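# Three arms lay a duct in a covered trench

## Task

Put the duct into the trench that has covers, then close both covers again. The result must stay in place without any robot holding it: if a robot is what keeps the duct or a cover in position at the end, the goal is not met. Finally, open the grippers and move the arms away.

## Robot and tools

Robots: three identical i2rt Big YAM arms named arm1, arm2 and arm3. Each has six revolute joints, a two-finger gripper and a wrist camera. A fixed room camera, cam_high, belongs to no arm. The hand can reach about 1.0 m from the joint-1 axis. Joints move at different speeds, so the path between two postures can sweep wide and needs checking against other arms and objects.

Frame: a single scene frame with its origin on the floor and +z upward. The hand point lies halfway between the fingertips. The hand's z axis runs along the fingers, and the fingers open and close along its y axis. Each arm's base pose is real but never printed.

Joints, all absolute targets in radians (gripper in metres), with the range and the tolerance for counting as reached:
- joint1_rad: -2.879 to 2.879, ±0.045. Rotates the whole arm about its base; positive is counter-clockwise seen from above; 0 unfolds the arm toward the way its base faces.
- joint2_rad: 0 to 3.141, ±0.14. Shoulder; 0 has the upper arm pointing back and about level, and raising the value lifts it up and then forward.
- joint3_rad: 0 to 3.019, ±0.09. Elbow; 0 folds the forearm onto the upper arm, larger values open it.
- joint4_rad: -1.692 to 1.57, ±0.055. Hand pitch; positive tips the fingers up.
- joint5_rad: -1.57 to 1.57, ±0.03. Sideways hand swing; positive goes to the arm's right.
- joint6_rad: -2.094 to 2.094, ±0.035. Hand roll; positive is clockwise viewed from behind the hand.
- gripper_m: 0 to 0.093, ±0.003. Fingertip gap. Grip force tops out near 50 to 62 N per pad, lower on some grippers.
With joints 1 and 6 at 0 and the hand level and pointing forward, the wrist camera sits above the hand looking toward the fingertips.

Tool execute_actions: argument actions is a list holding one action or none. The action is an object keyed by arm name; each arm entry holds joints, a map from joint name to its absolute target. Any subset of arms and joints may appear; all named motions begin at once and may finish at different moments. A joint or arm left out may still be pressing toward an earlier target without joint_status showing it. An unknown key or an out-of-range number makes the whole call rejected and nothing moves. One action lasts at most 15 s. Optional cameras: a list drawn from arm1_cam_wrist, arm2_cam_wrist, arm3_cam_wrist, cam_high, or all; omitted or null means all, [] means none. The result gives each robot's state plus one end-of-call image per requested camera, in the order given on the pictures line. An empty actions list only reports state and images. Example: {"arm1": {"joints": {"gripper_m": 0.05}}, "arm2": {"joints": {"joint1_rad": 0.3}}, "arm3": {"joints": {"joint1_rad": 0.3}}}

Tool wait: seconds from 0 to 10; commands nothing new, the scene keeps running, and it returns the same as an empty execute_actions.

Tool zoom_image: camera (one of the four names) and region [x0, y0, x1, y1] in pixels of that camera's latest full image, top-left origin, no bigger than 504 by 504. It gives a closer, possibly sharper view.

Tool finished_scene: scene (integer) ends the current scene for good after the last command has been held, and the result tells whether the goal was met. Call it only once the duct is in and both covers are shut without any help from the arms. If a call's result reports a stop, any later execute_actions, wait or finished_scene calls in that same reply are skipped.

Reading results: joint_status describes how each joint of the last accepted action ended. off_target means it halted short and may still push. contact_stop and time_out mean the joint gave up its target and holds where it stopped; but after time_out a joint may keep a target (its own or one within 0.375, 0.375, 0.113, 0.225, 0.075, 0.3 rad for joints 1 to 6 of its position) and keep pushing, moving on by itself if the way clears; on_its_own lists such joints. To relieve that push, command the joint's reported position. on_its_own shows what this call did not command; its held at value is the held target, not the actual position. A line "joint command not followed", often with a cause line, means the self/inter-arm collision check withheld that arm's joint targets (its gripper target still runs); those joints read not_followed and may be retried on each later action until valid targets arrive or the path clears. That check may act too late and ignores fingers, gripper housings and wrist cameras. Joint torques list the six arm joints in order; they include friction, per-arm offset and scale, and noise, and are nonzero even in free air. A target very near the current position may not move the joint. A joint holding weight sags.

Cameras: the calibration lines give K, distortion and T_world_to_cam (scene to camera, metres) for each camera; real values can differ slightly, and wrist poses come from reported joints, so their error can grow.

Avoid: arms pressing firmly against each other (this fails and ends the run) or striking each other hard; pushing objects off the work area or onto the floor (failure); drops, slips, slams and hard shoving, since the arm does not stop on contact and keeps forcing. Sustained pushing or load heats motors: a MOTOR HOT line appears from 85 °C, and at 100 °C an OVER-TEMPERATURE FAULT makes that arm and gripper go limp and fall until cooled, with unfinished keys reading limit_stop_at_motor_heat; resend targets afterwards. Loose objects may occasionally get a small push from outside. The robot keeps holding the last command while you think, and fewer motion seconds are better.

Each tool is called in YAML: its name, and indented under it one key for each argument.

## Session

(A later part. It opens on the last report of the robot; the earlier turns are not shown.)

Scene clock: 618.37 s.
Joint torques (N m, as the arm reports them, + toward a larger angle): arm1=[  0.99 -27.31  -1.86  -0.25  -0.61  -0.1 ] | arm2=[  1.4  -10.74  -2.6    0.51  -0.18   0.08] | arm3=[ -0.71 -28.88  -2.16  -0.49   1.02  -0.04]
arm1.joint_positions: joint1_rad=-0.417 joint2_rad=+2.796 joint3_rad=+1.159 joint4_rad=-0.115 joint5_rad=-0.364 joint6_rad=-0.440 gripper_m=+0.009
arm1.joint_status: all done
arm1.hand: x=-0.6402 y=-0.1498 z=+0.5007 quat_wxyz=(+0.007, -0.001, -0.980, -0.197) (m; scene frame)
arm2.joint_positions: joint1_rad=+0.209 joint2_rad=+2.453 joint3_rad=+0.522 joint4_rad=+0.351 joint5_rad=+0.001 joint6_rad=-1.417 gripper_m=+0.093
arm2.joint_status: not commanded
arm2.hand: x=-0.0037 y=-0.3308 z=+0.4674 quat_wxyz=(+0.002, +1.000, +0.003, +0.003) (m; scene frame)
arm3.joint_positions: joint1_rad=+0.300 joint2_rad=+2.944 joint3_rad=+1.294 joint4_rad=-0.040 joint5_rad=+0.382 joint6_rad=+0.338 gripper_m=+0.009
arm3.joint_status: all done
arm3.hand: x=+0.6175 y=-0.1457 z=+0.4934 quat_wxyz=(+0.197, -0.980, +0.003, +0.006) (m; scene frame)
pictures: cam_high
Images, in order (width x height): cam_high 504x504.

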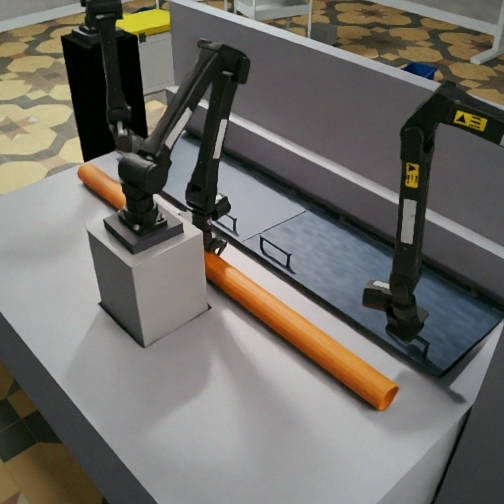

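execute_actions:
  actions:
    - {"arm1":{"joints":{"joint1_rad":-0.370,"joint2_rad":2.602,"joint3_rad":1.048,"joint4_rad":-0.065,"joint5_rad":-0.325,"joint6_rad":-0.397}},"arm3":{"joints":{"joint1_rad":0.246,"joint2_rad":2.743,"joint3_rad":1.174,"joint4_rad":0.0,"joint5_rad":0.345,"joint6_rad":0.272}}}
  cameras: ["cam_high"]

execute_actions:
  actions:
    - {"arm1":{"joints":{"joint1_rad":-0.310,"joint2_rad":2.525,"joint3_rad":0.968,"joint4_rad":-0.015,"joint5_rad":-0.246,"joint6_rad":-0.325}},"arm3":{"joints":{"joint1_rad":0.182,"joint2_rad":2.668,"joint3_rad":1.095,"joint4_rad":0.043,"joint5_rad":0.258,"joint6_rad":0.203}}}
  cameras: ["cam_high"]

Scene clock: 621.63 s.
Joint torques (N m, as the arm reports them, + toward a larger angle): arm1=[  0.87 -26.01  -1.84   0.32  -0.51  -0.14] | arm2=[  1.13 -10.79  -2.65   0.48  -0.17   0.08] | arm3=[ -0.93 -27.41  -1.98   0.14   1.02  -0.08]
arm1.joint_positions: joint1_rad=-0.375 joint2_rad=+2.698 joint3_rad=+1.057 joint4_rad=-0.067 joint5_rad=-0.311 joint6_rad=-0.386 gripper_m=+0.009
arm1.joint_status: all done
arm1.hand: x=-0.6403 y=-0.1436 z=+0.5328 quat_wxyz=(+0.007, -0.001, -0.986, -0.165) (m; scene frame)
arm2.joint_positions: joint1_rad=+0.209 joint2_rad=+2.453 joint3_rad=+0.522 joint4_rad=+0.351 joint5_rad=+0.001 joint6_rad=-1.417 gripper_m=+0.093
arm2.joint_status: not commanded
arm2.hand: x=-0.0037 y=-0.3308 z=+0.4674 quat_wxyz=(+0.002, +1.000, +0.003, +0.003) (m; scene frame)
arm3.joint_positions: joint1_rad=+0.255 joint2_rad=+2.844 joint3_rad=+1.185 joint4_rad=+0.001 joint5_rad=+0.326 joint6_rad=+0.284 gripper_m=+0.009
arm3.joint_status: all done
arm3.hand: x=+0.6175 y=-0.1385 z=+0.5276 quat_wxyz=(+0.167, -0.986, +0.003, +0.003) (m; scene frame)
pictures: cam_high
Images, in order (width x height): cam_high 504x504.

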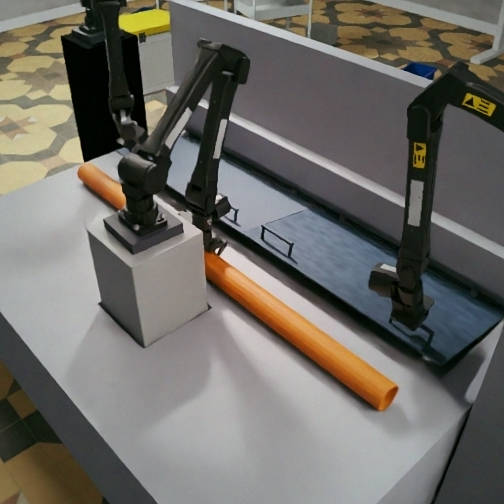

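Scene clock: 622.43 s.
Joint torques (N m, as the arm reports them, + toward a larger angle): arm1=[  1.06 -26.17  -1.71   0.46  -0.4   -0.09] | arm2=[  1.3  -10.6   -2.56   0.58  -0.17   0.08] | arm3=[ -1.39 -27.67  -1.84   0.22   0.85  -0.11]
arm1.joint_positions: joint1_rad=-0.321 joint2_rad=+2.620 joint3_rad=+0.976 joint4_rad=-0.019 joint5_rad=-0.235 joint6_rad=-0.319 gripper_m=+0.009
arm1.joint_status: all done
arm1.hand: x=-0.6406 y=-0.1376 z=+0.5567 quat_wxyz=(+0.008, -0.002, -0.993, -0.121) (m; scene frame)
arm2.joint_positions: joint1_rad=+0.209 joint2_rad=+2.453 joint3_rad=+0.522 joint4_rad=+0.351 joint5_rad=+0.001 joint6_rad=-1.417 gripper_m=+0.093
arm2.joint_status: not commanded
arm2.hand: x=-0.0037 y=-0.3308 z=+0.4674 quat_wxyz=(+0.002, +1.000, +0.003, +0.003) (m; scene frame)
arm3.joint_positions: joint1_rad=+0.198 joint2_rad=+2.770 joint3_rad=+1.105 joint4_rad=+0.043 joint5_rad=+0.242 joint6_rad=+0.218 gripper_m=+0.009
arm3.joint_status: all done
arm3.hand: x=+0.6171 y=-0.1323 z=+0.5514 quat_wxyz=(+0.122, -0.993, +0.003, +0.002) (m; scene frame)
pictures: cam_high
Images, in order (width x height): cam_high 504x504.

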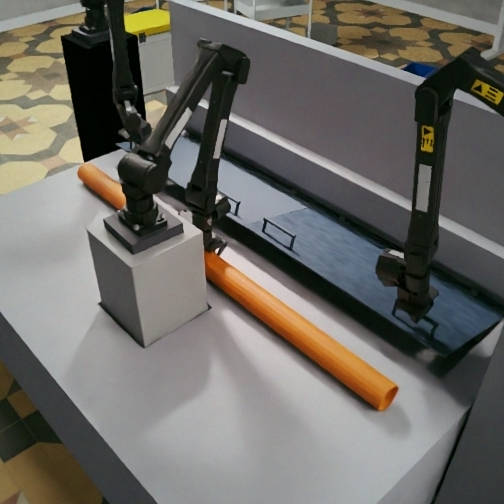

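execute_actions:
  actions:
    - {"arm1":{"joints":{"joint1_rad":-0.239,"joint2_rad":2.457,"joint3_rad":0.891,"joint4_rad":0.035,"joint5_rad":-0.175,"joint6_rad":-0.250}},"arm3":{"joints":{"joint1_rad":0.107,"joint2_rad":2.604,"joint3_rad":1.018,"joint4_rad":0.086,"joint5_rad":0.187,"joint6_rad":0.122}}}
  cameras: []

execute_actions:
  actions:
    - {"arm1":{"joints":{"joint1_rad":-0.156,"joint2_rad":2.390,"joint3_rad":0.835,"joint4_rad":0.042,"joint5_rad":-0.090,"joint6_rad":-0.165}},"arm3":{"joints":{"joint1_rad":0.027,"joint2_rad":2.540,"joint3_rad":0.966,"joint4_rad":0.083,"joint5_rad":0.098,"joint6_rad":0.040}}}
  cameras: []

execute_actions:
  actions:
    - {"arm1":{"joints":{"joint1_rad":-0.074,"joint2_rad":2.322,"joint3_rad":0.780,"joint4_rad":0.049,"joint5_rad":-0.005,"joint6_rad":-0.080}},"arm3":{"joints":{"joint1_rad":-0.053,"joint2_rad":2.477,"joint3_rad":0.915,"joint4_rad":0.079,"joint5_rad":0.010,"joint6_rad":-0.041}}}
  cameras: ["cam_high","arm1_cam_wrist","arm3_cam_wrist"]

Scene clock: 628.13 s.
Joint torques (N m, as the arm reports them, + toward a larger angle): arm1=[  1.81 -24.89  -1.65   0.8   -0.43  -0.05] | arm2=[  1.43 -10.77  -2.55   0.49  -0.18   0.06] | arm3=[ -2.18 -26.41  -1.91   0.5    0.98  -0.18]
arm1.joint_positions: joint1_rad=-0.258 joint2_rad=+2.545 joint3_rad=+0.900 joint4_rad=+0.026 joint5_rad=-0.161 joint6_rad=-0.246 gripper_m=+0.009
arm1.joint_status: all done
arm1.hand: x=-0.6411 y=-0.1285 z=+0.5801 quat_wxyz=(+0.005, -0.003, -0.997, -0.080) (m; scene frame)
arm2.joint_positions: joint1_rad=+0.209 joint2_rad=+2.453 joint3_rad=+0.522 joint4_rad=+0.351 joint5_rad=+0.001 joint6_rad=-1.417 gripper_m=+0.093
arm2.joint_status: not commanded
arm2.hand: x=-0.0037 y=-0.3308 z=+0.4674 quat_wxyz=(+0.002, +1.000, +0.003, +0.003) (m; scene frame)
arm3.joint_positions: joint1_rad=+0.133 joint2_rad=+2.698 joint3_rad=+1.028 joint4_rad=+0.082 joint5_rad=+0.166 joint6_rad=+0.145 gripper_m=+0.009
arm3.joint_status: all done
arm3.hand: x=+0.6179 y=-0.1221 z=+0.5756 quat_wxyz=(+0.082, -0.997, +0.001, +0.004) (m; scene frame)
pictures: none
No camera images: the call's "cameras" was empty. Leave "cameras" out to get every camera's image.

Scene clock: 628.90 s.
Joint torques (N m, as the arm reports them, + toward a larger angle): arm1=[  2.72 -23.77  -1.31   0.61  -0.37   0.01] | arm2=[  1.77 -10.87  -2.62   0.46  -0.16   0.06] | arm3=[ -2.95 -25.59  -1.34   0.2    0.88  -0.26]
arm1.joint_positions: joint1_rad=-0.186 joint2_rad=+2.472 joint3_rad=+0.840 joint4_rad=+0.038 joint5_rad=-0.075 joint6_rad=-0.169 gripper_m=+0.009
arm1.joint_status: all done
arm1.hand: x=-0.6414 y=-0.1188 z=+0.6031 quat_wxyz=(+0.005, -0.005, -0.999, -0.035) (m; scene frame)
arm2.joint_positions: joint1_rad=+0.209 joint2_rad=+2.453 joint3_rad=+0.522 joint4_rad=+0.351 joint5_rad=+0.001 joint6_rad=-1.417 gripper_m=+0.093
arm2.joint_status: not commanded
arm2.hand: x=-0.0037 y=-0.3308 z=+0.4674 quat_wxyz=(+0.002, +1.000, +0.003, +0.003) (m; scene frame)
arm3.joint_positions: joint1_rad=+0.061 joint2_rad=+2.628 joint3_rad=+0.970 joint4_rad=+0.086 joint5_rad=+0.077 joint6_rad=+0.069 gripper_m=+0.009
arm3.joint_status: all done
arm3.hand: x=+0.6178 y=-0.1117 z=+0.5988 quat_wxyz=(+0.037, -0.999, +0.000, +0.003) (m; scene frame)
pictures: none
No camera images: the call's "cameras" was empty. Leave "cameras" out to get every camera's image.

Scene clock: 629.67 s.
Joint torques (N m, as the arm reports them, + toward a larger angle): arm1=[  2.77 -22.84  -1.03   0.71  -0.25   0.07] | arm2=[  1.43 -10.8   -2.6    0.45  -0.17   0.07] | arm3=[ -3.16 -24.8   -1.11   0.19   0.69  -0.28]
arm1.joint_positions: joint1_rad=-0.107 joint2_rad=+2.397 joint3_rad=+0.785 joint4_rad=+0.044 joint5_rad=+0.008 joint6_rad=-0.088 gripper_m=+0.009
arm1.joint_status: all done
arm1.hand: x=-0.6410 y=-0.1066 z=+0.6268 quat_wxyz=(+0.000, -0.005, -1.000, +0.008) (m; scene frame)
arm2.joint_positions: joint1_rad=+0.209 joint2_rad=+2.453 joint3_rad=+0.522 joint4_rad=+0.351 joint5_rad=+0.001 joint6_rad=-1.417 gripper_m=+0.093
arm2.joint_status: not commanded
arm2.hand: x=-0.0037 y=-0.3308 z=+0.4674 quat_wxyz=(+0.002, +1.000, +0.003, +0.003) (m; scene frame)
arm3.joint_positions: joint1_rad=-0.018 joint2_rad=+2.560 joint3_rad=+0.919 joint4_rad=+0.083 joint5_rad=-0.008 joint6_rad=-0.010 gripper_m=+0.009
arm3.joint_status: all done
arm3.hand: x=+0.6178 y=-0.0988 z=+0.6223 quat_wxyz=(-0.005, -1.000, -0.001, +0.007) (m; scene frame)
pictures: arm1_cam_wrist, arm3_cam_wrist, cam_high
camera_calibration (this result's frames):
arm1_cam_wrist: T_world_to_cam=[[0.00518402, -0.999788, 0.0199344, -0.11333], [-0.808804, 0.00753077, 0.58803, -0.880317], [-0.588055, -0.0191714, -0.808593, 0.25592], [0, 0, 0, 1]] pos_world=[-0.560921, -0.10177, 0.726847]
arm3_cam_wrist: T_world_to_cam=[[-0.0106087, 0.999941, -0.00237443, 0.109914], [0.828465, 0.0101191, 0.55995, -0.85511], [0.559941, 0.0039732, -0.828523, 0.290677], [0, 0, 0, 1]] pos_world=[0.546833, -0.10241, 0.719912]
Images, in order (width x height): arm1_cam_wrist 504x504, arm3_cam_wrist 504x504, cam_high 504x504.

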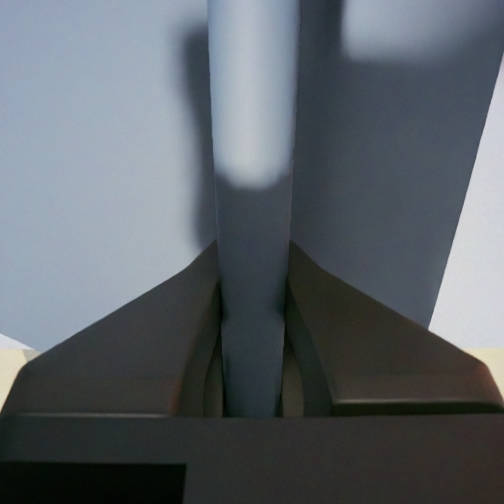

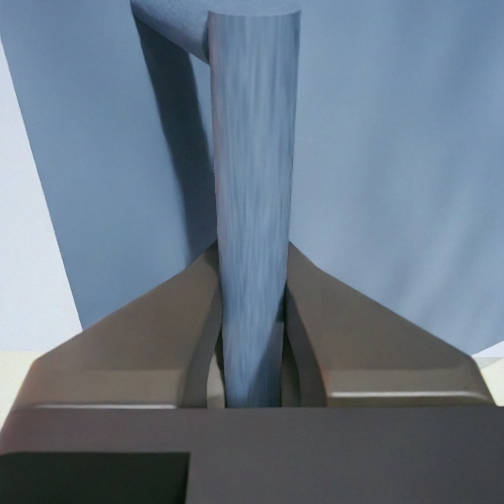

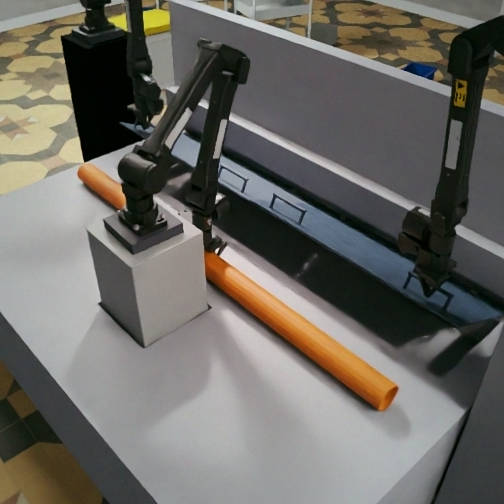

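execute_actions:
  actions:
    - {"arm1":{"joints":{"joint1_rad":0.002,"joint2_rad":2.268,"joint3_rad":0.750,"joint4_rad":0.012,"joint5_rad":0.0,"joint6_rad":-0.020}},"arm3":{"joints":{"joint1_rad":-0.123,"joint2_rad":2.430,"joint3_rad":0.887,"joint4_rad":0.048,"joint5_rad":0.0,"joint6_rad":-0.097}}}
  cameras: []

execute_actions:
  actions:
    - {"arm1":{"joints":{"joint1_rad":0.070,"joint2_rad":2.218,"joint3_rad":0.725,"joint4_rad":-0.024,"joint5_rad":0.0,"joint6_rad":0.038}},"arm3":{"joints":{"joint1_rad":-0.185,"joint2_rad":2.385,"joint3_rad":0.862,"joint4_rad":0.018,"joint5_rad":0.0,"joint6_rad":-0.151}}}
  cameras: []

execute_actions:
  actions:
    - {"arm1":{"joints":{"joint1_rad":0.140,"joint2_rad":2.170,"joint3_rad":0.712,"joint4_rad":-0.066,"joint6_rad":0.105}},"arm3":{"joints":{"joint1_rad":-0.248,"joint2_rad":2.343,"joint3_rad":0.850,"joint4_rad":-0.020,"joint6_rad":-0.212}}}
  cameras: []

execute_actions:
  actions:
    - {"arm1":{"joints":{"joint1_rad":0.209,"joint2_rad":2.123,"joint3_rad":0.701,"joint4_rad":-0.108,"joint6_rad":0.172}},"arm3":{"joints":{"joint1_rad":-0.311,"joint2_rad":2.301,"joint3_rad":0.840,"joint4_rad":-0.057,"joint6_rad":-0.272}}}
  cameras: ["cam_high"]

Scene clock: 642.30 s.
Joint torques (N m, as the arm reports them, + toward a larger angle): arm1=[  4.13 -21.48  -0.73   0.59  -0.9    0.09] | arm2=[  1.22 -10.87  -2.58   0.52  -0.17   0.06] | arm3=[ -4.78 -24.06  -0.86   0.12   1.35  -0.31]
arm1.joint_positions: joint1_rad=-0.052 joint2_rad=+2.335 joint3_rad=+0.755 joint4_rad=+0.010 joint5_rad=+0.033 joint6_rad=-0.032 gripper_m=+0.009
arm1.joint_status: joint1_rad time_out (moved +0.055 of +0.109); joint5_rad time_out (moved +0.025 of -0.008); the others done
arm1.on_its_own: joint1_rad reads -0.052 and still pushes toward +0.002 since a time_out; joint5_rad reads +0.033 and still pushes toward +0.000 since a time_out
arm1.hand: x=-0.6413 y=-0.0925 z=+0.6465 quat_wxyz=(+0.000, -0.006, -1.000, +0.020) (m; scene frame)
arm2.joint_positions: joint1_rad=+0.209 joint2_rad=+2.453 joint3_rad=+0.522 joint4_rad=+0.351 joint5_rad=+0.001 joint6_rad=-1.417 gripper_m=+0.093
arm2.joint_status: not commanded
arm2.hand: x=-0.0037 y=-0.3308 z=+0.4674 quat_wxyz=(+0.002, +1.000, +0.003, +0.003) (m; scene frame)
arm3.joint_positions: joint1_rad=-0.069 joint2_rad=+2.505 joint3_rad=+0.890 joint4_rad=+0.053 joint5_rad=-0.034 joint6_rad=-0.062 gripper_m=+0.009
arm3.joint_status: joint1_rad time_out (moved -0.052 of -0.105); joint5_rad time_out (moved -0.026 of +0.008); the others done
arm3.on_its_own: joint1_rad reads -0.069 and still pushes toward -0.123 since a time_out; joint5_rad reads -0.034 and still pushes toward +0.000 since a time_out
arm3.hand: x=+0.6177 y=-0.0849 z=+0.6411 quat_wxyz=(-0.018, -1.000, -0.001, +0.007) (m; scene frame)
pictures: none
No camera images: the call's "cameras" was empty. Leave "cameras" out to get every camera's image.

not run: a stop came earlier in this reply.

not run: a stop came earlier in this reply.

not run: a stop came earlier in this reply.

execute_actions:
  actions:
    - {"arm1":{"joints":{"joint1_rad":0.065,"joint2_rad":2.150,"joint3_rad":0.712,"joint4_rad":-0.065,"joint5_rad":0.018,"joint6_rad":0.045}},"arm3":{"joints":{"joint1_rad":-0.172,"joint2_rad":2.326,"joint3_rad":0.847,"joint4_rad":-0.013,"joint5_rad":-0.018,"joint6_rad":-0.150}}}
  cameras: ["cam_high"]

Scene clock: 658.77 s.
Joint torques (N m, as the arm reports them, + toward a larger angle): arm1=[  2.39 -21.38  -0.01   0.18  -0.69  -0.11] | arm2=[  1.42 -10.85  -2.63   0.38  -0.2    0.05] | arm3=[ -2.16 -25.    -0.61  -0.15   0.92  -0.11]
arm1.joint_positions: joint1_rad=+0.039 joint2_rad=+2.226 joint3_rad=+0.715 joint4_rad=-0.059 joint5_rad=+0.045 joint6_rad=+0.056 gripper_m=+0.009
arm1.joint_status: all done
arm1.hand: x=-0.6410 y=-0.0642 z=+0.6793 quat_wxyz=(-0.001, -0.004, -1.000, +0.027) (m; scene frame)
arm2.joint_positions: joint1_rad=+0.209 joint2_rad=+2.453 joint3_rad=+0.522 joint4_rad=+0.351 joint5_rad=+0.001 joint6_rad=-1.417 gripper_m=+0.093
arm2.joint_status: not commanded
arm2.hand: x=-0.0037 y=-0.3308 z=+0.4674 quat_wxyz=(+0.002, +1.000, +0.003, +0.003) (m; scene frame)
arm3.joint_positions: joint1_rad=-0.148 joint2_rad=+2.414 joint3_rad=+0.851 joint4_rad=-0.003 joint5_rad=-0.042 joint6_rad=-0.137 gripper_m=+0.009
arm3.joint_status: all done
arm3.hand: x=+0.6180 y=-0.0585 z=+0.6713 quat_wxyz=(-0.022, -1.000, +0.000, +0.006) (m; scene frame)
pictures: cam_high
Images, in order (width x height): cam_high 504x504.

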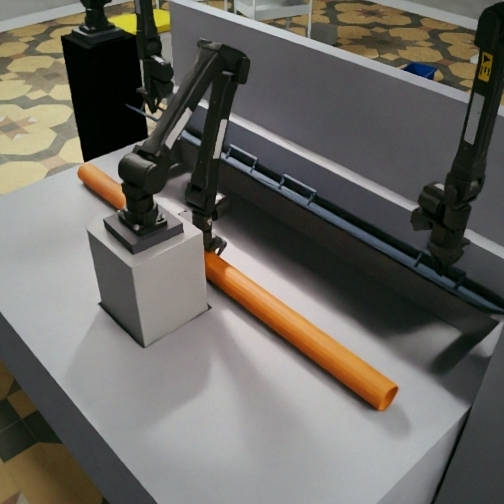

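execute_actions:
  actions:
    - {"arm1":{"joints":{"joint1_rad":0.140,"joint2_rad":2.090,"joint3_rad":0.702,"joint4_rad":-0.116,"joint5_rad":0.032,"joint6_rad":0.125}},"arm3":{"joints":{"joint1_rad":-0.242,"joint2_rad":2.268,"joint3_rad":0.836,"joint4_rad":-0.058,"joint5_rad":-0.032,"joint6_rad":-0.218}}}
  cameras: []

execute_actions:
  actions:
    - {"arm1":{"joints":{"joint1_rad":0.215,"joint2_rad":2.030,"joint3_rad":0.692,"joint4_rad":-0.166,"joint5_rad":0.040,"joint6_rad":0.200}},"arm3":{"joints":{"joint1_rad":-0.310,"joint2_rad":2.211,"joint3_rad":0.824,"joint4_rad":-0.103,"joint5_rad":-0.040,"joint6_rad":-0.288}}}
  cameras: ["cam_high"]

Scene clock: 667.20 s.
Joint torques (N m, as the arm reports them, + toward a larger angle): arm1=[  3.   -22.04   0.51   0.25  -0.76   0.01] | arm2=[  1.11 -10.86  -2.6    0.46  -0.19   0.06] | arm3=[ -2.84 -25.2    0.02  -0.11   1.02  -0.16]
arm1.joint_positions: joint1_rad=+0.104 joint2_rad=+2.167 joint3_rad=+0.703 joint4_rad=-0.110 joint5_rad=+0.061 joint6_rad=+0.123 gripper_m=+0.009
arm1.joint_status: all done
arm1.hand: x=-0.6409 y=-0.0453 z=+0.6971 quat_wxyz=(-0.001, -0.005, -0.999, +0.034) (m; scene frame)
arm2.joint_positions: joint1_rad=+0.209 joint2_rad=+2.453 joint3_rad=+0.522 joint4_rad=+0.351 joint5_rad=+0.001 joint6_rad=-1.417 gripper_m=+0.093
arm2.joint_status: not commanded
arm2.hand: x=-0.0037 y=-0.3308 z=+0.4674 quat_wxyz=(+0.002, +1.000, +0.003, +0.003) (m; scene frame)
arm3.joint_positions: joint1_rad=-0.209 joint2_rad=+2.358 joint3_rad=+0.837 joint4_rad=-0.050 joint5_rad=-0.059 joint6_rad=-0.200 gripper_m=+0.009
arm3.joint_status: all done
arm3.hand: x=+0.6180 y=-0.0392 z=+0.6898 quat_wxyz=(-0.030, -1.000, +0.000, +0.007) (m; scene frame)
pictures: none
No camera images: the call's "cameras" was empty. Leave "cameras" out to get every camera's image.

Scene clock: 668.97 s.
Joint torques (N m, as the arm reports them, + toward a larger angle): arm1=[  2.87 -21.25   1.16   0.18  -0.78  -0.02] | arm2=[  1.27 -10.77  -2.61   0.52  -0.18   0.09] | arm3=[ -2.68 -24.86   0.33  -0.07   0.99  -0.16]
arm1.joint_positions: joint1_rad=+0.181 joint2_rad=+2.104 joint3_rad=+0.692 joint4_rad=-0.158 joint5_rad=+0.071 joint6_rad=+0.200 gripper_m=+0.009
arm1.joint_status: joint5_rad time_out (moved +0.010 of -0.021); the others done
arm1.on_its_own: joint5_rad reads +0.071 and still pushes toward +0.040 since a time_out
arm1.hand: x=-0.6404 y=-0.0210 z=+0.7162 quat_wxyz=(-0.007, -0.005, -0.999, +0.039) (m; scene frame)
arm2.joint_positions: joint1_rad=+0.209 joint2_rad=+2.453 joint3_rad=+0.522 joint4_rad=+0.351 joint5_rad=+0.001 joint6_rad=-1.417 gripper_m=+0.093
arm2.joint_status: not commanded
arm2.hand: x=-0.0037 y=-0.3308 z=+0.4674 quat_wxyz=(+0.002, +1.000, +0.003, +0.003) (m; scene frame)
arm3.joint_positions: joint1_rad=-0.280 joint2_rad=+2.299 joint3_rad=+0.824 joint4_rad=-0.095 joint5_rad=-0.067 joint6_rad=-0.270 gripper_m=+0.009
arm3.joint_status: all done
arm3.hand: x=+0.6184 y=-0.0147 z=+0.7094 quat_wxyz=(-0.033, -0.999, +0.000, +0.010) (m; scene frame)
pictures: cam_high
Images, in order (width x height): cam_high 504x504.

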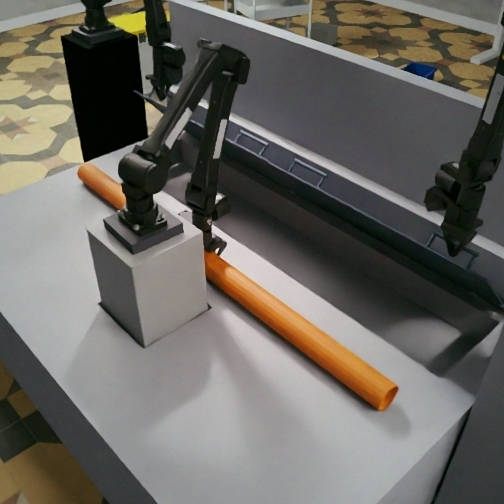

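execute_actions:
  actions:
    - {"arm1":{"joints":{"joint1_rad":0.300,"joint2_rad":1.987,"joint3_rad":0.701,"joint4_rad":-0.217,"joint6_rad":0.275}},"arm3":{"joints":{"joint1_rad":-0.385,"joint2_rad":2.170,"joint3_rad":0.835,"joint4_rad":-0.150,"joint6_rad":-0.355}}}
  cameras: []

execute_actions:
  actions:
    - {"arm1":{"joints":{"joint1_rad":0.385,"joint2_rad":1.948,"joint3_rad":0.712,"joint4_rad":-0.268,"joint6_rad":0.352}},"arm3":{"joints":{"joint1_rad":-0.460,"joint2_rad":2.133,"joint3_rad":0.847,"joint4_rad":-0.197,"joint6_rad":-0.428}}}
  cameras: ["cam_high","arm2_cam_wrist"]

Scene clock: 676.30 s.
Joint torques (N m, as the arm reports them, + toward a larger angle): arm1=[  3.29 -19.88   2.3    0.14  -0.99  -0.01] | arm2=[  1.49 -10.9   -2.65   0.36  -0.17   0.08] | arm3=[ -3.3  -24.27   1.33   0.26   1.24  -0.19]
arm1.joint_positions: joint1_rad=+0.258 joint2_rad=+2.051 joint3_rad=+0.693 joint4_rad=-0.210 joint5_rad=+0.077 joint6_rad=+0.275 gripper_m=+0.009
arm1.joint_status: all done
arm1.on_its_own: joint5_rad reads +0.077 and still pushes toward +0.040 since a time_out
arm1.hand: x=-0.6403 y=+0.0044 z=+0.7326 quat_wxyz=(-0.011, -0.004, -0.999, +0.041) (m; scene frame)
arm2.joint_positions: joint1_rad=+0.209 joint2_rad=+2.453 joint3_rad=+0.522 joint4_rad=+0.351 joint5_rad=+0.001 joint6_rad=-1.417 gripper_m=+0.093
arm2.joint_status: not commanded
arm2.hand: x=-0.0037 y=-0.3308 z=+0.4674 quat_wxyz=(+0.002, +1.000, +0.003, +0.003) (m; scene frame)
arm3.joint_positions: joint1_rad=-0.345 joint2_rad=+2.253 joint3_rad=+0.827 joint4_rad=-0.148 joint5_rad=-0.073 joint6_rad=-0.335 gripper_m=+0.009
arm3.joint_status: all done
arm3.hand: x=+0.6184 y=+0.0093 z=+0.7253 quat_wxyz=(-0.036, -0.999, +0.000, +0.012) (m; scene frame)
pictures: none
No camera images: the call's "cameras" was empty. Leave "cameras" out to get every camera's image.

Scene clock: 677.10 s.
Joint torques (N m, as the arm reports them, + toward a larger angle): arm1=[  3.64 -19.52   3.38  -0.37  -1.12  -0.06] | arm2=[  1.54 -10.8   -2.65   0.48  -0.19   0.08] | arm3=[ -3.6  -23.73   2.18   0.05   1.26  -0.17]
arm1.joint_positions: joint1_rad=+0.341 joint2_rad=+2.005 joint3_rad=+0.697 joint4_rad=-0.248 joint5_rad=+0.082 joint6_rad=+0.357 gripper_m=+0.009
arm1.joint_status: all done
arm1.on_its_own: joint5_rad reads +0.082 and still pushes toward +0.040 since a time_out
arm1.hand: x=-0.6404 y=+0.0335 z=+0.7476 quat_wxyz=(-0.021, -0.004, -0.999, +0.040) (m; scene frame)
arm2.joint_positions: joint1_rad=+0.209 joint2_rad=+2.453 joint3_rad=+0.522 joint4_rad=+0.351 joint5_rad=+0.001 joint6_rad=-1.417 gripper_m=+0.093
arm2.joint_status: not commanded
arm2.hand: x=-0.0037 y=-0.3308 z=+0.4674 quat_wxyz=(+0.002, +1.000, +0.003, +0.003) (m; scene frame)
arm3.joint_positions: joint1_rad=-0.419 joint2_rad=+2.209 joint3_rad=+0.833 joint4_rad=-0.191 joint5_rad=-0.073 joint6_rad=-0.408 gripper_m=+0.009
arm3.joint_status: all done
arm3.hand: x=+0.6189 y=+0.0385 z=+0.7412 quat_wxyz=(-0.034, -0.999, +0.001, +0.018) (m; scene frame)
pictures: arm2_cam_wrist, cam_high
camera_calibration (this result's frames):
arm2_cam_wrist: T_world_to_cam=[[-0.00659318, 0.999618, -0.0268422, 0.340582], [0.81282, 0.0209929, 0.582137, -0.253871], [0.582478, -0.0179797, -0.812648, 0.49973], [0, 0, 0, 1]] pos_world=[-0.0824846, -0.326137, 0.563034]
Images, in order (width x height): arm2_cam_wrist 504x504, cam_high 504x504.

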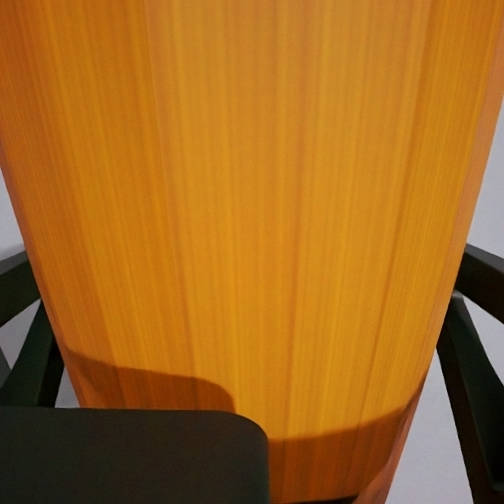

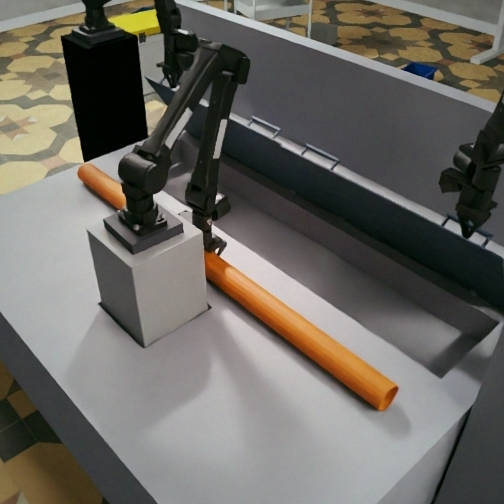

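zoom_image:
  camera: "cam_high"
  region: [250, 150, 504, 404]

Region (250, 150, 504, 404) of cam_high's 504x504 image, scaled by 1.984, with more detail than that image has.

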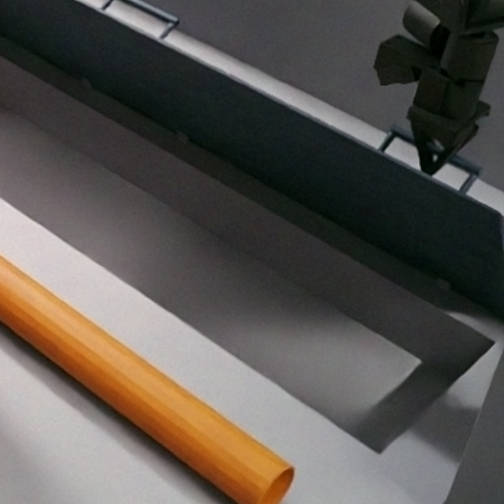

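execute_actions:
  actions:
    - {"arm1":{"joints":{"joint1_rad":0.448,"joint2_rad":1.955,"joint3_rad":0.735,"joint4_rad":-0.305,"joint6_rad":0.412}},"arm3":{"joints":{"joint1_rad":-0.515,"joint2_rad":2.145,"joint3_rad":0.872,"joint4_rad":-0.235,"joint6_rad":-0.477}}}
  cameras: []

execute_actions:
  actions:
    - {"arm1":{"joints":{"joint1_rad":0.512,"joint2_rad":1.958,"joint3_rad":0.760,"joint4_rad":-0.342,"joint6_rad":0.470}},"arm3":{"joints":{"joint1_rad":-0.572,"joint2_rad":2.152,"joint3_rad":0.897,"joint4_rad":-0.272,"joint6_rad":-0.525}}}
  cameras: ["cam_high","arm1_cam_wrist","arm3_cam_wrist"]

Scene clock: 701.33 s.
Joint torques (N m, as the arm reports them, + toward a larger angle): arm1=[  5.24 -17.95   4.1   -0.24  -1.69   0.12] | arm2=[  1.38 -10.7   -2.54   0.49  -0.19   0.07] | arm3=[ -5.6  -21.93   3.06   0.09   1.79  -0.31]
arm1.joint_positions: joint1_rad=+0.379 joint2_rad=+1.996 joint3_rad=+0.713 joint4_rad=-0.288 joint5_rad=+0.100 joint6_rad=+0.397 gripper_m=+0.009
arm1.joint_status: joint1_rad time_out (moved +0.038 of +0.107); the others done
arm1.on_its_own: joint1_rad reads +0.379 and still pushes toward +0.448 since a time_out; joint5_rad reads +0.100 and still pushes toward +0.040 since a time_out
arm1.hand: x=-0.6409 y=+0.0442 z=+0.7523 quat_wxyz=(-0.019, -0.005, -0.999, +0.050) (m; scene frame)
arm2.joint_positions: joint1_rad=+0.209 joint2_rad=+2.453 joint3_rad=+0.522 joint4_rad=+0.351 joint5_rad=+0.001 joint6_rad=-1.417 gripper_m=+0.093
arm2.joint_status: not commanded
arm2.hand: x=-0.0037 y=-0.3308 z=+0.4674 quat_wxyz=(+0.002, +1.000, +0.003, +0.003) (m; scene frame)
arm3.joint_positions: joint1_rad=-0.451 joint2_rad=+2.200 joint3_rad=+0.848 joint4_rad=-0.230 joint5_rad=-0.086 joint6_rad=-0.443 gripper_m=+0.009
arm3.joint_status: joint1_rad time_out (moved -0.032 of -0.096); the others done
arm3.on_its_own: joint1_rad reads -0.451 and still pushes toward -0.515 since a time_out
arm3.hand: x=+0.6198 y=+0.0489 z=+0.7459 quat_wxyz=(-0.042, -0.999, +0.000, +0.015) (m; scene frame)
pictures: none
No camera images: the call's "cameras" was empty. Leave "cameras" out to get every camera's image.

not run: a stop came earlier in this reply.

execute_actions:
  actions:
    - {"arm1":{"joints":{"joint1_rad":0.412,"joint3_rad":0.715}},"arm3":{"joints":{"joint1_rad":-0.484,"joint3_rad":0.848}}}

Scene clock: 705.53 s.
Joint torques (N m, as the arm reports them, + toward a larger angle): arm1=[  2.81 -18.07   2.41  -0.25  -1.69   0.12] | arm2=[  1.52 -10.58  -2.59   0.5   -0.19   0.07] | arm3=[ -3.01 -21.91   1.23   0.09   1.8   -0.3 ]
arm1.joint_positions: joint1_rad=+0.378 joint2_rad=+1.996 joint3_rad=+0.713 joint4_rad=-0.288 joint5_rad=+0.100 joint6_rad=+0.397 gripper_m=+0.009
arm1.joint_status: all done
arm1.on_its_own: joint5_rad reads +0.100 and still pushes toward +0.040 since a time_out
arm1.hand: x=-0.6408 y=+0.0441 z=+0.7523 quat_wxyz=(-0.019, -0.005, -0.999, +0.050) (m; scene frame)
arm2.joint_positions: joint1_rad=+0.209 joint2_rad=+2.453 joint3_rad=+0.522 joint4_rad=+0.351 joint5_rad=+0.001 joint6_rad=-1.417 gripper_m=+0.093
arm2.joint_status: not commanded
arm2.hand: x=-0.0037 y=-0.3308 z=+0.4674 quat_wxyz=(+0.002, +1.000, +0.003, +0.003) (m; scene frame)
arm3.joint_positions: joint1_rad=-0.451 joint2_rad=+2.200 joint3_rad=+0.848 joint4_rad=-0.230 joint5_rad=-0.086 joint6_rad=-0.443 gripper_m=+0.009
arm3.joint_status: all done
arm3.hand: x=+0.6198 y=+0.0489 z=+0.7459 quat_wxyz=(-0.042, -0.999, +0.000, +0.015) (m; scene frame)
pictures: arm1_cam_wrist, arm2_cam_wrist, arm3_cam_wrist, cam_high
camera_calibration (this result's frames):
arm1_cam_wrist: T_world_to_cam=[[0.00377629, -0.994592, 0.103795, -0.0293917], [-0.829458, 0.0548607, 0.555869, -0.946278], [-0.558557, -0.0881924, -0.824765, 0.394491], [0, 0, 0, 1]] pos_world=[-0.564441, 0.0574718, 0.85442]
arm2_cam_wrist: T_world_to_cam=[[-0.00659318, 0.999618, -0.0268422, 0.340582], [0.81282, 0.0209929, 0.582137, -0.253871], [0.582478, -0.0179797, -0.812648, 0.49973], [0, 0, 0, 1]] pos_world=[-0.0824846, -0.326137, 0.563034]
arm3_cam_wrist: T_world_to_cam=[[-0.0108374, 0.99696, -0.0771527, 0.0186126], [0.836765, 0.0512844, 0.545155, -0.923656], [0.547454, -0.0586506, -0.834778, 0.406787], [0, 0, 0, 1]] pos_world=[0.550387, 0.0526714, 0.844548]
Images, in order (width x height): arm1_cam_wrist 504x504, arm2_cam_wrist 504x504, arm3_cam_wrist 504x504, cam_high 504x504.

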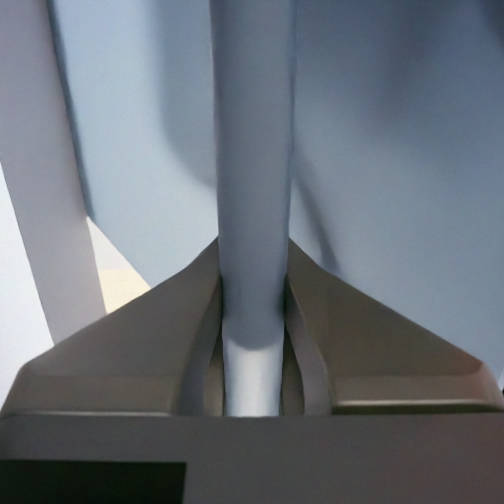

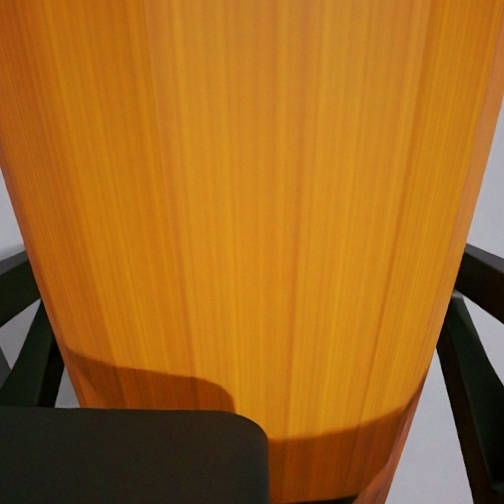

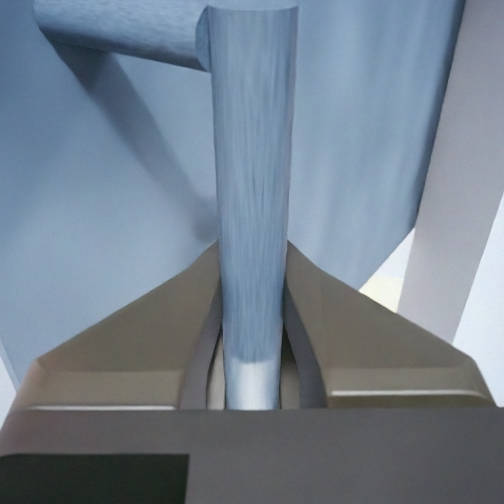

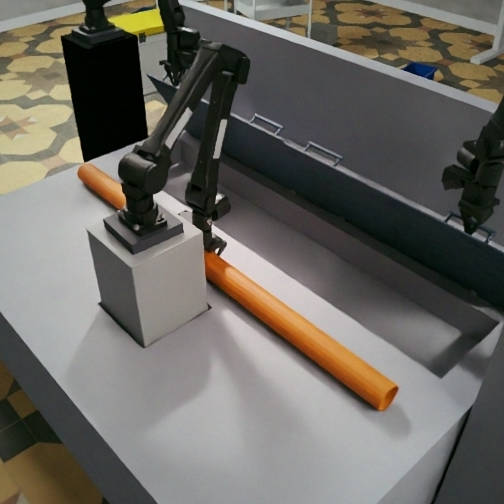

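execute_actions:
  actions:
    - {"arm2":{"joints":{"gripper_m":0.0}}}
  cameras: []

execute_actions:
  actions:
    - {"arm2":{"joints":{"joint2_rad":2.245,"joint3_rad":0.440,"joint4_rad":0.235}}}
  cameras: ["cam_high"]

Scene clock: 725.73 s.
Joint torques (N m, as the arm reports them, + toward a larger angle): arm1=[  2.87 -18.11   2.41  -0.25  -1.68   0.12] | arm2=[  1.49 -10.63  -2.58   0.46  -0.14   0.1 ] | arm3=[ -2.78 -21.96   1.25   0.14   1.79  -0.3 ]
arm1.joint_positions: joint1_rad=+0.378 joint2_rad=+1.996 joint3_rad=+0.713 joint4_rad=-0.288 joint5_rad=+0.100 joint6_rad=+0.397 gripper_m=+0.009
arm1.joint_status: not commanded
arm1.on_its_own: joint5_rad reads +0.100 and still pushes toward +0.040 since a time_out
arm1.hand: x=-0.6408 y=+0.0441 z=+0.7523 quat_wxyz=(-0.019, -0.005, -0.999, +0.050) (m; scene frame)
arm2.joint_positions: joint1_rad=+0.209 joint2_rad=+2.454 joint3_rad=+0.522 joint4_rad=+0.351 joint5_rad=+0.001 joint6_rad=-1.419 gripper_m=+0.074
arm2.joint_status: gripper_m off_target (ended at +0.074, target +0.000)
arm2.hand: x=-0.0037 y=-0.3308 z=+0.4673 quat_wxyz=(+0.002, +1.000, +0.005, +0.003) (m; scene frame)
arm3.joint_positions: joint1_rad=-0.451 joint2_rad=+2.200 joint3_rad=+0.848 joint4_rad=-0.230 joint5_rad=-0.086 joint6_rad=-0.443 gripper_m=+0.009
arm3.joint_status: not commanded
arm3.hand: x=+0.6198 y=+0.0489 z=+0.7459 quat_wxyz=(-0.042, -0.999, +0.000, +0.015) (m; scene frame)
pictures: none
No camera images: the call's "cameras" was empty. Leave "cameras" out to get every camera's image.

Scene clock: 727.00 s.
Joint torques (N m, as the arm reports them, + toward a larger angle): arm1=[  2.83 -18.02   2.44  -0.25  -1.68   0.11] | arm2=[  1.06 -13.94  -3.54  -0.44  -0.16   0.09] | arm3=[ -2.96 -21.85   1.21   0.07   1.79  -0.3 ]
arm1.joint_positions: joint1_rad=+0.378 joint2_rad=+1.996 joint3_rad=+0.713 joint4_rad=-0.288 joint5_rad=+0.100 joint6_rad=+0.397 gripper_m=+0.009
arm1.joint_status: not commanded
arm1.on_its_own: joint5_rad reads +0.100 and still pushes toward +0.040 since a time_out
arm1.hand: x=-0.6408 y=+0.0441 z=+0.7523 quat_wxyz=(-0.019, -0.005, -0.999, +0.050) (m; scene frame)
arm2.joint_positions: joint1_rad=+0.209 joint2_rad=+2.290 joint3_rad=+0.466 joint4_rad=+0.247 joint5_rad=+0.001 joint6_rad=-1.419 gripper_m=+0.074
arm2.joint_status: all done
arm2.hand: x=-0.0047 y=-0.3257 z=+0.5070 quat_wxyz=(-0.001, +1.000, +0.005, +0.003) (m; scene frame)
arm3.joint_positions: joint1_rad=-0.451 joint2_rad=+2.200 joint3_rad=+0.848 joint4_rad=-0.230 joint5_rad=-0.086 joint6_rad=-0.443 gripper_m=+0.009
arm3.joint_status: not commanded
arm3.hand: x=+0.6198 y=+0.0489 z=+0.7459 quat_wxyz=(-0.042, -0.999, +0.000, +0.015) (m; scene frame)
pictures: cam_high
Images, in order (width x height): cam_high 504x504.

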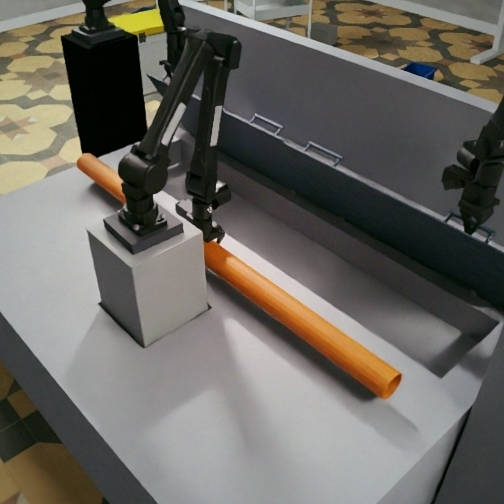

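execute_actions:
  actions:
    - {"arm2":{"joints":{"joint1_rad":0.165,"joint2_rad":2.200,"joint3_rad":0.557,"joint4_rad":0.082,"joint6_rad":-1.463}}}
  cameras: []

execute_actions:
  actions:
    - {"arm2":{"joints":{"joint1_rad":0.142,"joint2_rad":2.165,"joint3_rad":0.696,"joint4_rad":-0.063,"joint6_rad":-1.487}}}
  cameras: []

execute_actions:
  actions:
    - {"arm2":{"joints":{"joint1_rad":0.128,"joint2_rad":2.170,"joint3_rad":0.840,"joint4_rad":-0.178,"joint6_rad":-1.501}}}
  cameras: ["cam_high","arm2_cam_wrist"]

Scene clock: 731.90 s.
Joint torques (N m, as the arm reports them, + toward a larger angle): arm1=[  2.83 -18.04   2.41  -0.27  -1.67   0.12] | arm2=[  0.39 -17.25  -1.91  -0.64  -0.2   -0.03] | arm3=[ -2.89 -21.96   1.27   0.09   1.8   -0.31]
arm1.joint_positions: joint1_rad=+0.378 joint2_rad=+1.996 joint3_rad=+0.713 joint4_rad=-0.288 joint5_rad=+0.100 joint6_rad=+0.397 gripper_m=+0.009
arm1.joint_status: not commanded
arm1.on_its_own: joint5_rad reads +0.100 and still pushes toward +0.040 since a time_out
arm1.hand: x=-0.6408 y=+0.0441 z=+0.7523 quat_wxyz=(-0.019, -0.005, -0.999, +0.050) (m; scene frame)
arm2.joint_positions: joint1_rad=+0.170 joint2_rad=+2.260 joint3_rad=+0.575 joint4_rad=+0.097 joint5_rad=+0.002 joint6_rad=-1.455 gripper_m=+0.074
arm2.joint_status: all done
arm2.hand: x=-0.0009 y=-0.2827 z=+0.5065 quat_wxyz=(+0.005, +1.000, +0.003, +0.004) (m; scene frame)
arm3.joint_positions: joint1_rad=-0.451 joint2_rad=+2.200 joint3_rad=+0.848 joint4_rad=-0.230 joint5_rad=-0.086 joint6_rad=-0.443 gripper_m=+0.009
arm3.joint_status: not commanded
arm3.hand: x=+0.6198 y=+0.0489 z=+0.7459 quat_wxyz=(-0.042, -0.999, +0.000, +0.015) (m; scene frame)
pictures: none
No camera images: the call's "cameras" was empty. Leave "cameras" out to get every camera's image.

Scene clock: 733.10 s.
Joint torques (N m, as the arm reports them, + toward a larger angle): arm1=[  2.95 -18.01   2.41  -0.2   -1.69   0.12] | arm2=[  0.1  -18.72  -0.12  -0.47  -0.17  -0.05] | arm3=[ -2.93 -21.93   1.27   0.09   1.79  -0.31]
arm1.joint_positions: joint1_rad=+0.378 joint2_rad=+1.996 joint3_rad=+0.713 joint4_rad=-0.288 joint5_rad=+0.100 joint6_rad=+0.397 gripper_m=+0.009
arm1.joint_status: not commanded
arm1.on_its_own: joint5_rad reads +0.100 and still pushes toward +0.040 since a time_out
arm1.hand: x=-0.6408 y=+0.0441 z=+0.7523 quat_wxyz=(-0.019, -0.005, -0.999, +0.050) (m; scene frame)
arm2.joint_positions: joint1_rad=+0.148 joint2_rad=+2.235 joint3_rad=+0.696 joint4_rad=-0.049 joint5_rad=+0.001 joint6_rad=-1.478 gripper_m=+0.074
arm2.joint_status: all done
arm2.hand: x=-0.0001 y=-0.2337 z=+0.5119 quat_wxyz=(+0.006, +1.000, +0.004, +0.003) (m; scene frame)
arm3.joint_positions: joint1_rad=-0.451 joint2_rad=+2.200 joint3_rad=+0.848 joint4_rad=-0.230 joint5_rad=-0.086 joint6_rad=-0.443 gripper_m=+0.009
arm3.joint_status: not commanded
arm3.hand: x=+0.6198 y=+0.0489 z=+0.7459 quat_wxyz=(-0.042, -0.999, +0.000, +0.015) (m; scene frame)
pictures: none
No camera images: the call's "cameras" was empty. Leave "cameras" out to get every camera's image.

Scene clock: 734.30 s.
Joint torques (N m, as the arm reports them, + toward a larger angle): arm1=[  2.79 -18.17   2.4   -0.26  -1.68   0.12] | arm2=[ -0.21 -20.31   1.95  -0.39  -0.26  -0.04] | arm3=[ -3.   -21.96   1.24   0.09   1.79  -0.3 ]
arm1.joint_positions: joint1_rad=+0.378 joint2_rad=+1.996 joint3_rad=+0.713 joint4_rad=-0.288 joint5_rad=+0.100 joint6_rad=+0.397 gripper_m=+0.009
arm1.joint_status: not commanded
arm1.on_its_own: joint5_rad reads +0.100 and still pushes toward +0.040 since a time_out
arm1.hand: x=-0.6408 y=+0.0441 z=+0.7523 quat_wxyz=(-0.019, -0.005, -0.999, +0.050) (m; scene frame)
arm2.joint_positions: joint1_rad=+0.136 joint2_rad=+2.235 joint3_rad=+0.829 joint4_rad=-0.165 joint5_rad=+0.002 joint6_rad=-1.493 gripper_m=+0.074
arm2.joint_status: all done
arm2.hand: x=-0.0010 y=-0.1783 z=+0.5172 quat_wxyz=(-0.003, +1.000, +0.005, +0.003) (m; scene frame)
arm3.joint_positions: joint1_rad=-0.451 joint2_rad=+2.200 joint3_rad=+0.848 joint4_rad=-0.230 joint5_rad=-0.086 joint6_rad=-0.443 gripper_m=+0.009
arm3.joint_status: not commanded
arm3.hand: x=+0.6198 y=+0.0489 z=+0.7459 quat_wxyz=(-0.042, -0.999, +0.000, +0.015) (m; scene frame)
pictures: arm2_cam_wrist, cam_high
camera_calibration (this result's frames):
arm2_cam_wrist: T_world_to_cam=[[-0.00970452, 0.999807, -0.0170684, 0.184474], [0.813238, 0.0178235, 0.581658, -0.28861], [0.58185, -0.00823596, -0.813254, 0.543453], [0, 0, 0, 1]] pos_world=[-0.0797094, -0.174819, 0.612986]
Images, in order (width x height): arm2_cam_wrist 504x504, cam_high 504x504.

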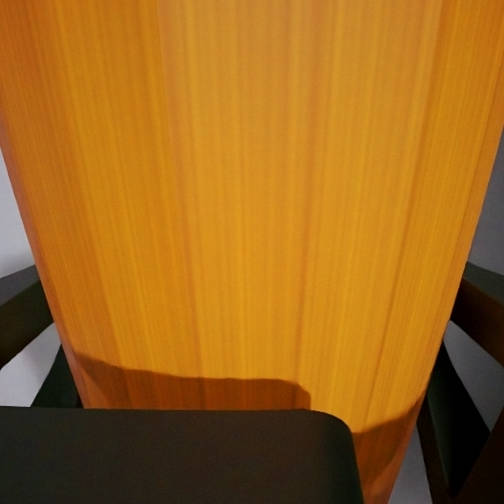

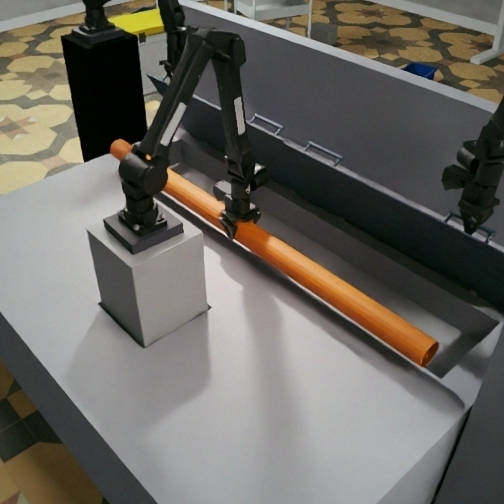

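execute_actions:
  actions:
    - {"arm2":{"joints":{"joint1_rad":0.113,"joint2_rad":2.208,"joint3_rad":0.991,"joint4_rad":-0.295,"joint6_rad":-1.515}}}
  cameras: []

execute_actions:
  actions:
    - {"arm2":{"joints":{"joint1_rad":0.107,"joint2_rad":2.243,"joint3_rad":1.120,"joint4_rad":-0.376,"joint6_rad":-1.521}}}
  cameras: []

execute_actions:
  actions:
    - {"arm2":{"joints":{"joint1_rad":0.102,"joint2_rad":2.283,"joint3_rad":1.253,"joint4_rad":-0.460,"joint6_rad":-1.527}}}
  cameras: ["cam_high","arm2_cam_wrist"]

Scene clock: 739.23 s.
Joint torques (N m, as the arm reports them, + toward a larger angle): arm1=[  2.77 -18.1    2.41  -0.26  -1.69   0.11] | arm2=[  0.05 -20.73   3.21  -0.52  -0.2    0.  ] | arm3=[ -2.87 -21.92   1.26   0.12   1.78  -0.31]
arm1.joint_positions: joint1_rad=+0.378 joint2_rad=+1.996 joint3_rad=+0.713 joint4_rad=-0.288 joint5_rad=+0.100 joint6_rad=+0.397 gripper_m=+0.009
arm1.joint_status: not commanded
arm1.on_its_own: joint5_rad reads +0.100 and still pushes toward +0.040 since a time_out
arm1.hand: x=-0.6408 y=+0.0441 z=+0.7523 quat_wxyz=(-0.019, -0.005, -0.999, +0.050) (m; scene frame)
arm2.joint_positions: joint1_rad=+0.120 joint2_rad=+2.257 joint3_rad=+0.976 joint4_rad=-0.281 joint5_rad=+0.001 joint6_rad=-1.508 gripper_m=+0.074
arm2.joint_status: all done
arm2.hand: x=+0.0010 y=-0.1242 z=+0.5218 quat_wxyz=(-0.007, +1.000, +0.005, +0.002) (m; scene frame)
arm3.joint_positions: joint1_rad=-0.451 joint2_rad=+2.200 joint3_rad=+0.848 joint4_rad=-0.230 joint5_rad=-0.086 joint6_rad=-0.443 gripper_m=+0.009
arm3.joint_status: not commanded
arm3.hand: x=+0.6198 y=+0.0489 z=+0.7459 quat_wxyz=(-0.042, -0.999, +0.000, +0.015) (m; scene frame)
pictures: none
No camera images: the call's "cameras" was empty. Leave "cameras" out to get every camera's image.

Scene clock: 740.33 s.
Joint torques (N m, as the arm reports them, + toward a larger angle): arm1=[  2.71 -17.99   2.45  -0.25  -1.68   0.13] | arm2=[ -0.23 -22.71   4.25  -0.49  -0.2   -0.02] | arm3=[ -2.85 -22.07   1.23   0.11   1.79  -0.31]
arm1.joint_positions: joint1_rad=+0.378 joint2_rad=+1.996 joint3_rad=+0.713 joint4_rad=-0.288 joint5_rad=+0.100 joint6_rad=+0.397 gripper_m=+0.009
arm1.joint_status: not commanded
arm1.on_its_own: joint5_rad reads +0.100 and still pushes toward +0.040 since a time_out
arm1.hand: x=-0.6408 y=+0.0441 z=+0.7523 quat_wxyz=(-0.019, -0.005, -0.999, +0.050) (m; scene frame)
arm2.joint_positions: joint1_rad=+0.116 joint2_rad=+2.303 joint3_rad=+1.093 joint4_rad=-0.362 joint5_rad=+0.001 joint6_rad=-1.513 gripper_m=+0.074
arm2.joint_status: all done
arm2.hand: x=+0.0003 y=-0.0893 z=+0.5171 quat_wxyz=(-0.003, +1.000, +0.005, +0.002) (m; scene frame)
arm3.joint_positions: joint1_rad=-0.451 joint2_rad=+2.200 joint3_rad=+0.848 joint4_rad=-0.230 joint5_rad=-0.086 joint6_rad=-0.443 gripper_m=+0.009
arm3.joint_status: not commanded
arm3.hand: x=+0.6198 y=+0.0489 z=+0.7459 quat_wxyz=(-0.042, -0.999, +0.000, +0.015) (m; scene frame)
pictures: none
No camera images: the call's "cameras" was empty. Leave "cameras" out to get every camera's image.

Scene clock: 741.27 s.
Joint torques (N m, as the arm reports them, + toward a larger angle): arm1=[  2.82 -18.1    2.42  -0.23  -1.67   0.12] | arm2=[ -0.32 -23.78   6.46  -0.51  -0.17  -0.02] | arm3=[ -2.86 -21.46   1.28   0.18   1.34  -0.29]
arm1.joint_positions: joint1_rad=+0.378 joint2_rad=+1.996 joint3_rad=+0.713 joint4_rad=-0.288 joint5_rad=+0.100 joint6_rad=+0.397 gripper_m=+0.009
arm1.joint_status: not commanded
arm1.on_its_own: joint5_rad reads +0.100 and still pushes toward +0.040 since a time_out
arm1.hand: x=-0.6408 y=+0.0441 z=+0.7523 quat_wxyz=(-0.019, -0.005, -0.999, +0.050) (m; scene frame)
arm2.joint_positions: joint1_rad=+0.110 joint2_rad=+2.348 joint3_rad=+1.199 joint4_rad=-0.445 joint5_rad=+0.001 joint6_rad=-1.519 gripper_m=+0.074
arm2.joint_status: all done
arm2.hand: x=+0.0012 y=-0.0630 z=+0.5124 quat_wxyz=(+0.008, +1.000, +0.005, +0.003) (m; scene frame)
arm3.joint_positions: joint1_rad=-0.452 joint2_rad=+2.196 joint3_rad=+0.848 joint4_rad=-0.231 joint5_rad=-0.075 joint6_rad=-0.444 gripper_m=+0.009
arm3.joint_status: not commanded
arm3.hand: x=+0.6197 y=+0.0514 z=+0.7471 quat_wxyz=(-0.037, -0.999, -0.001, +0.014) (m; scene frame)
pictures: arm2_cam_wrist, cam_high
camera_calibration (this result's frames):
arm2_cam_wrist: T_world_to_cam=[[-0.010346, 0.999131, -0.0403637, 0.081031], [0.8126, 0.0319244, 0.581946, -0.288821], [0.58273, -0.0267787, -0.812225, 0.537523], [0, 0, 0, 1]] pos_world=[-0.0776964, -0.057346, 0.607939]
Images, in order (width x height): arm2_cam_wrist 504x504, cam_high 504x504.

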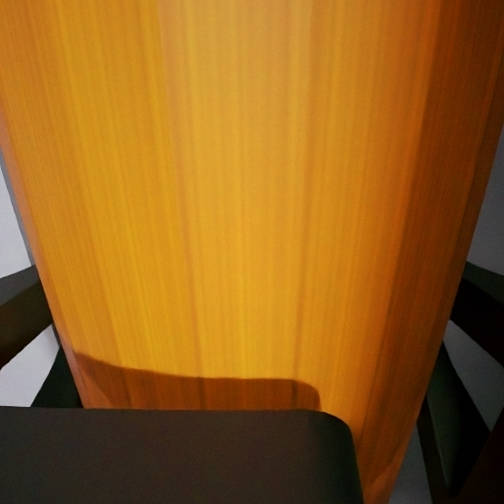

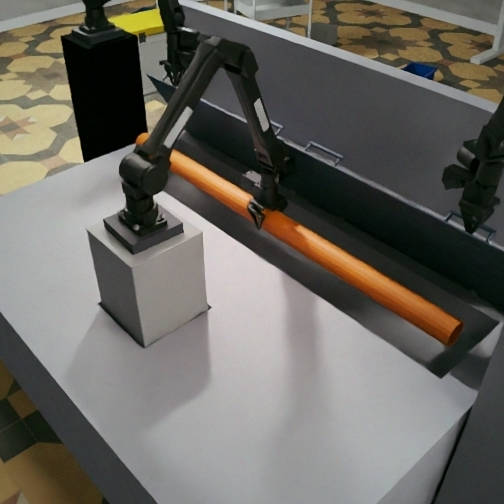

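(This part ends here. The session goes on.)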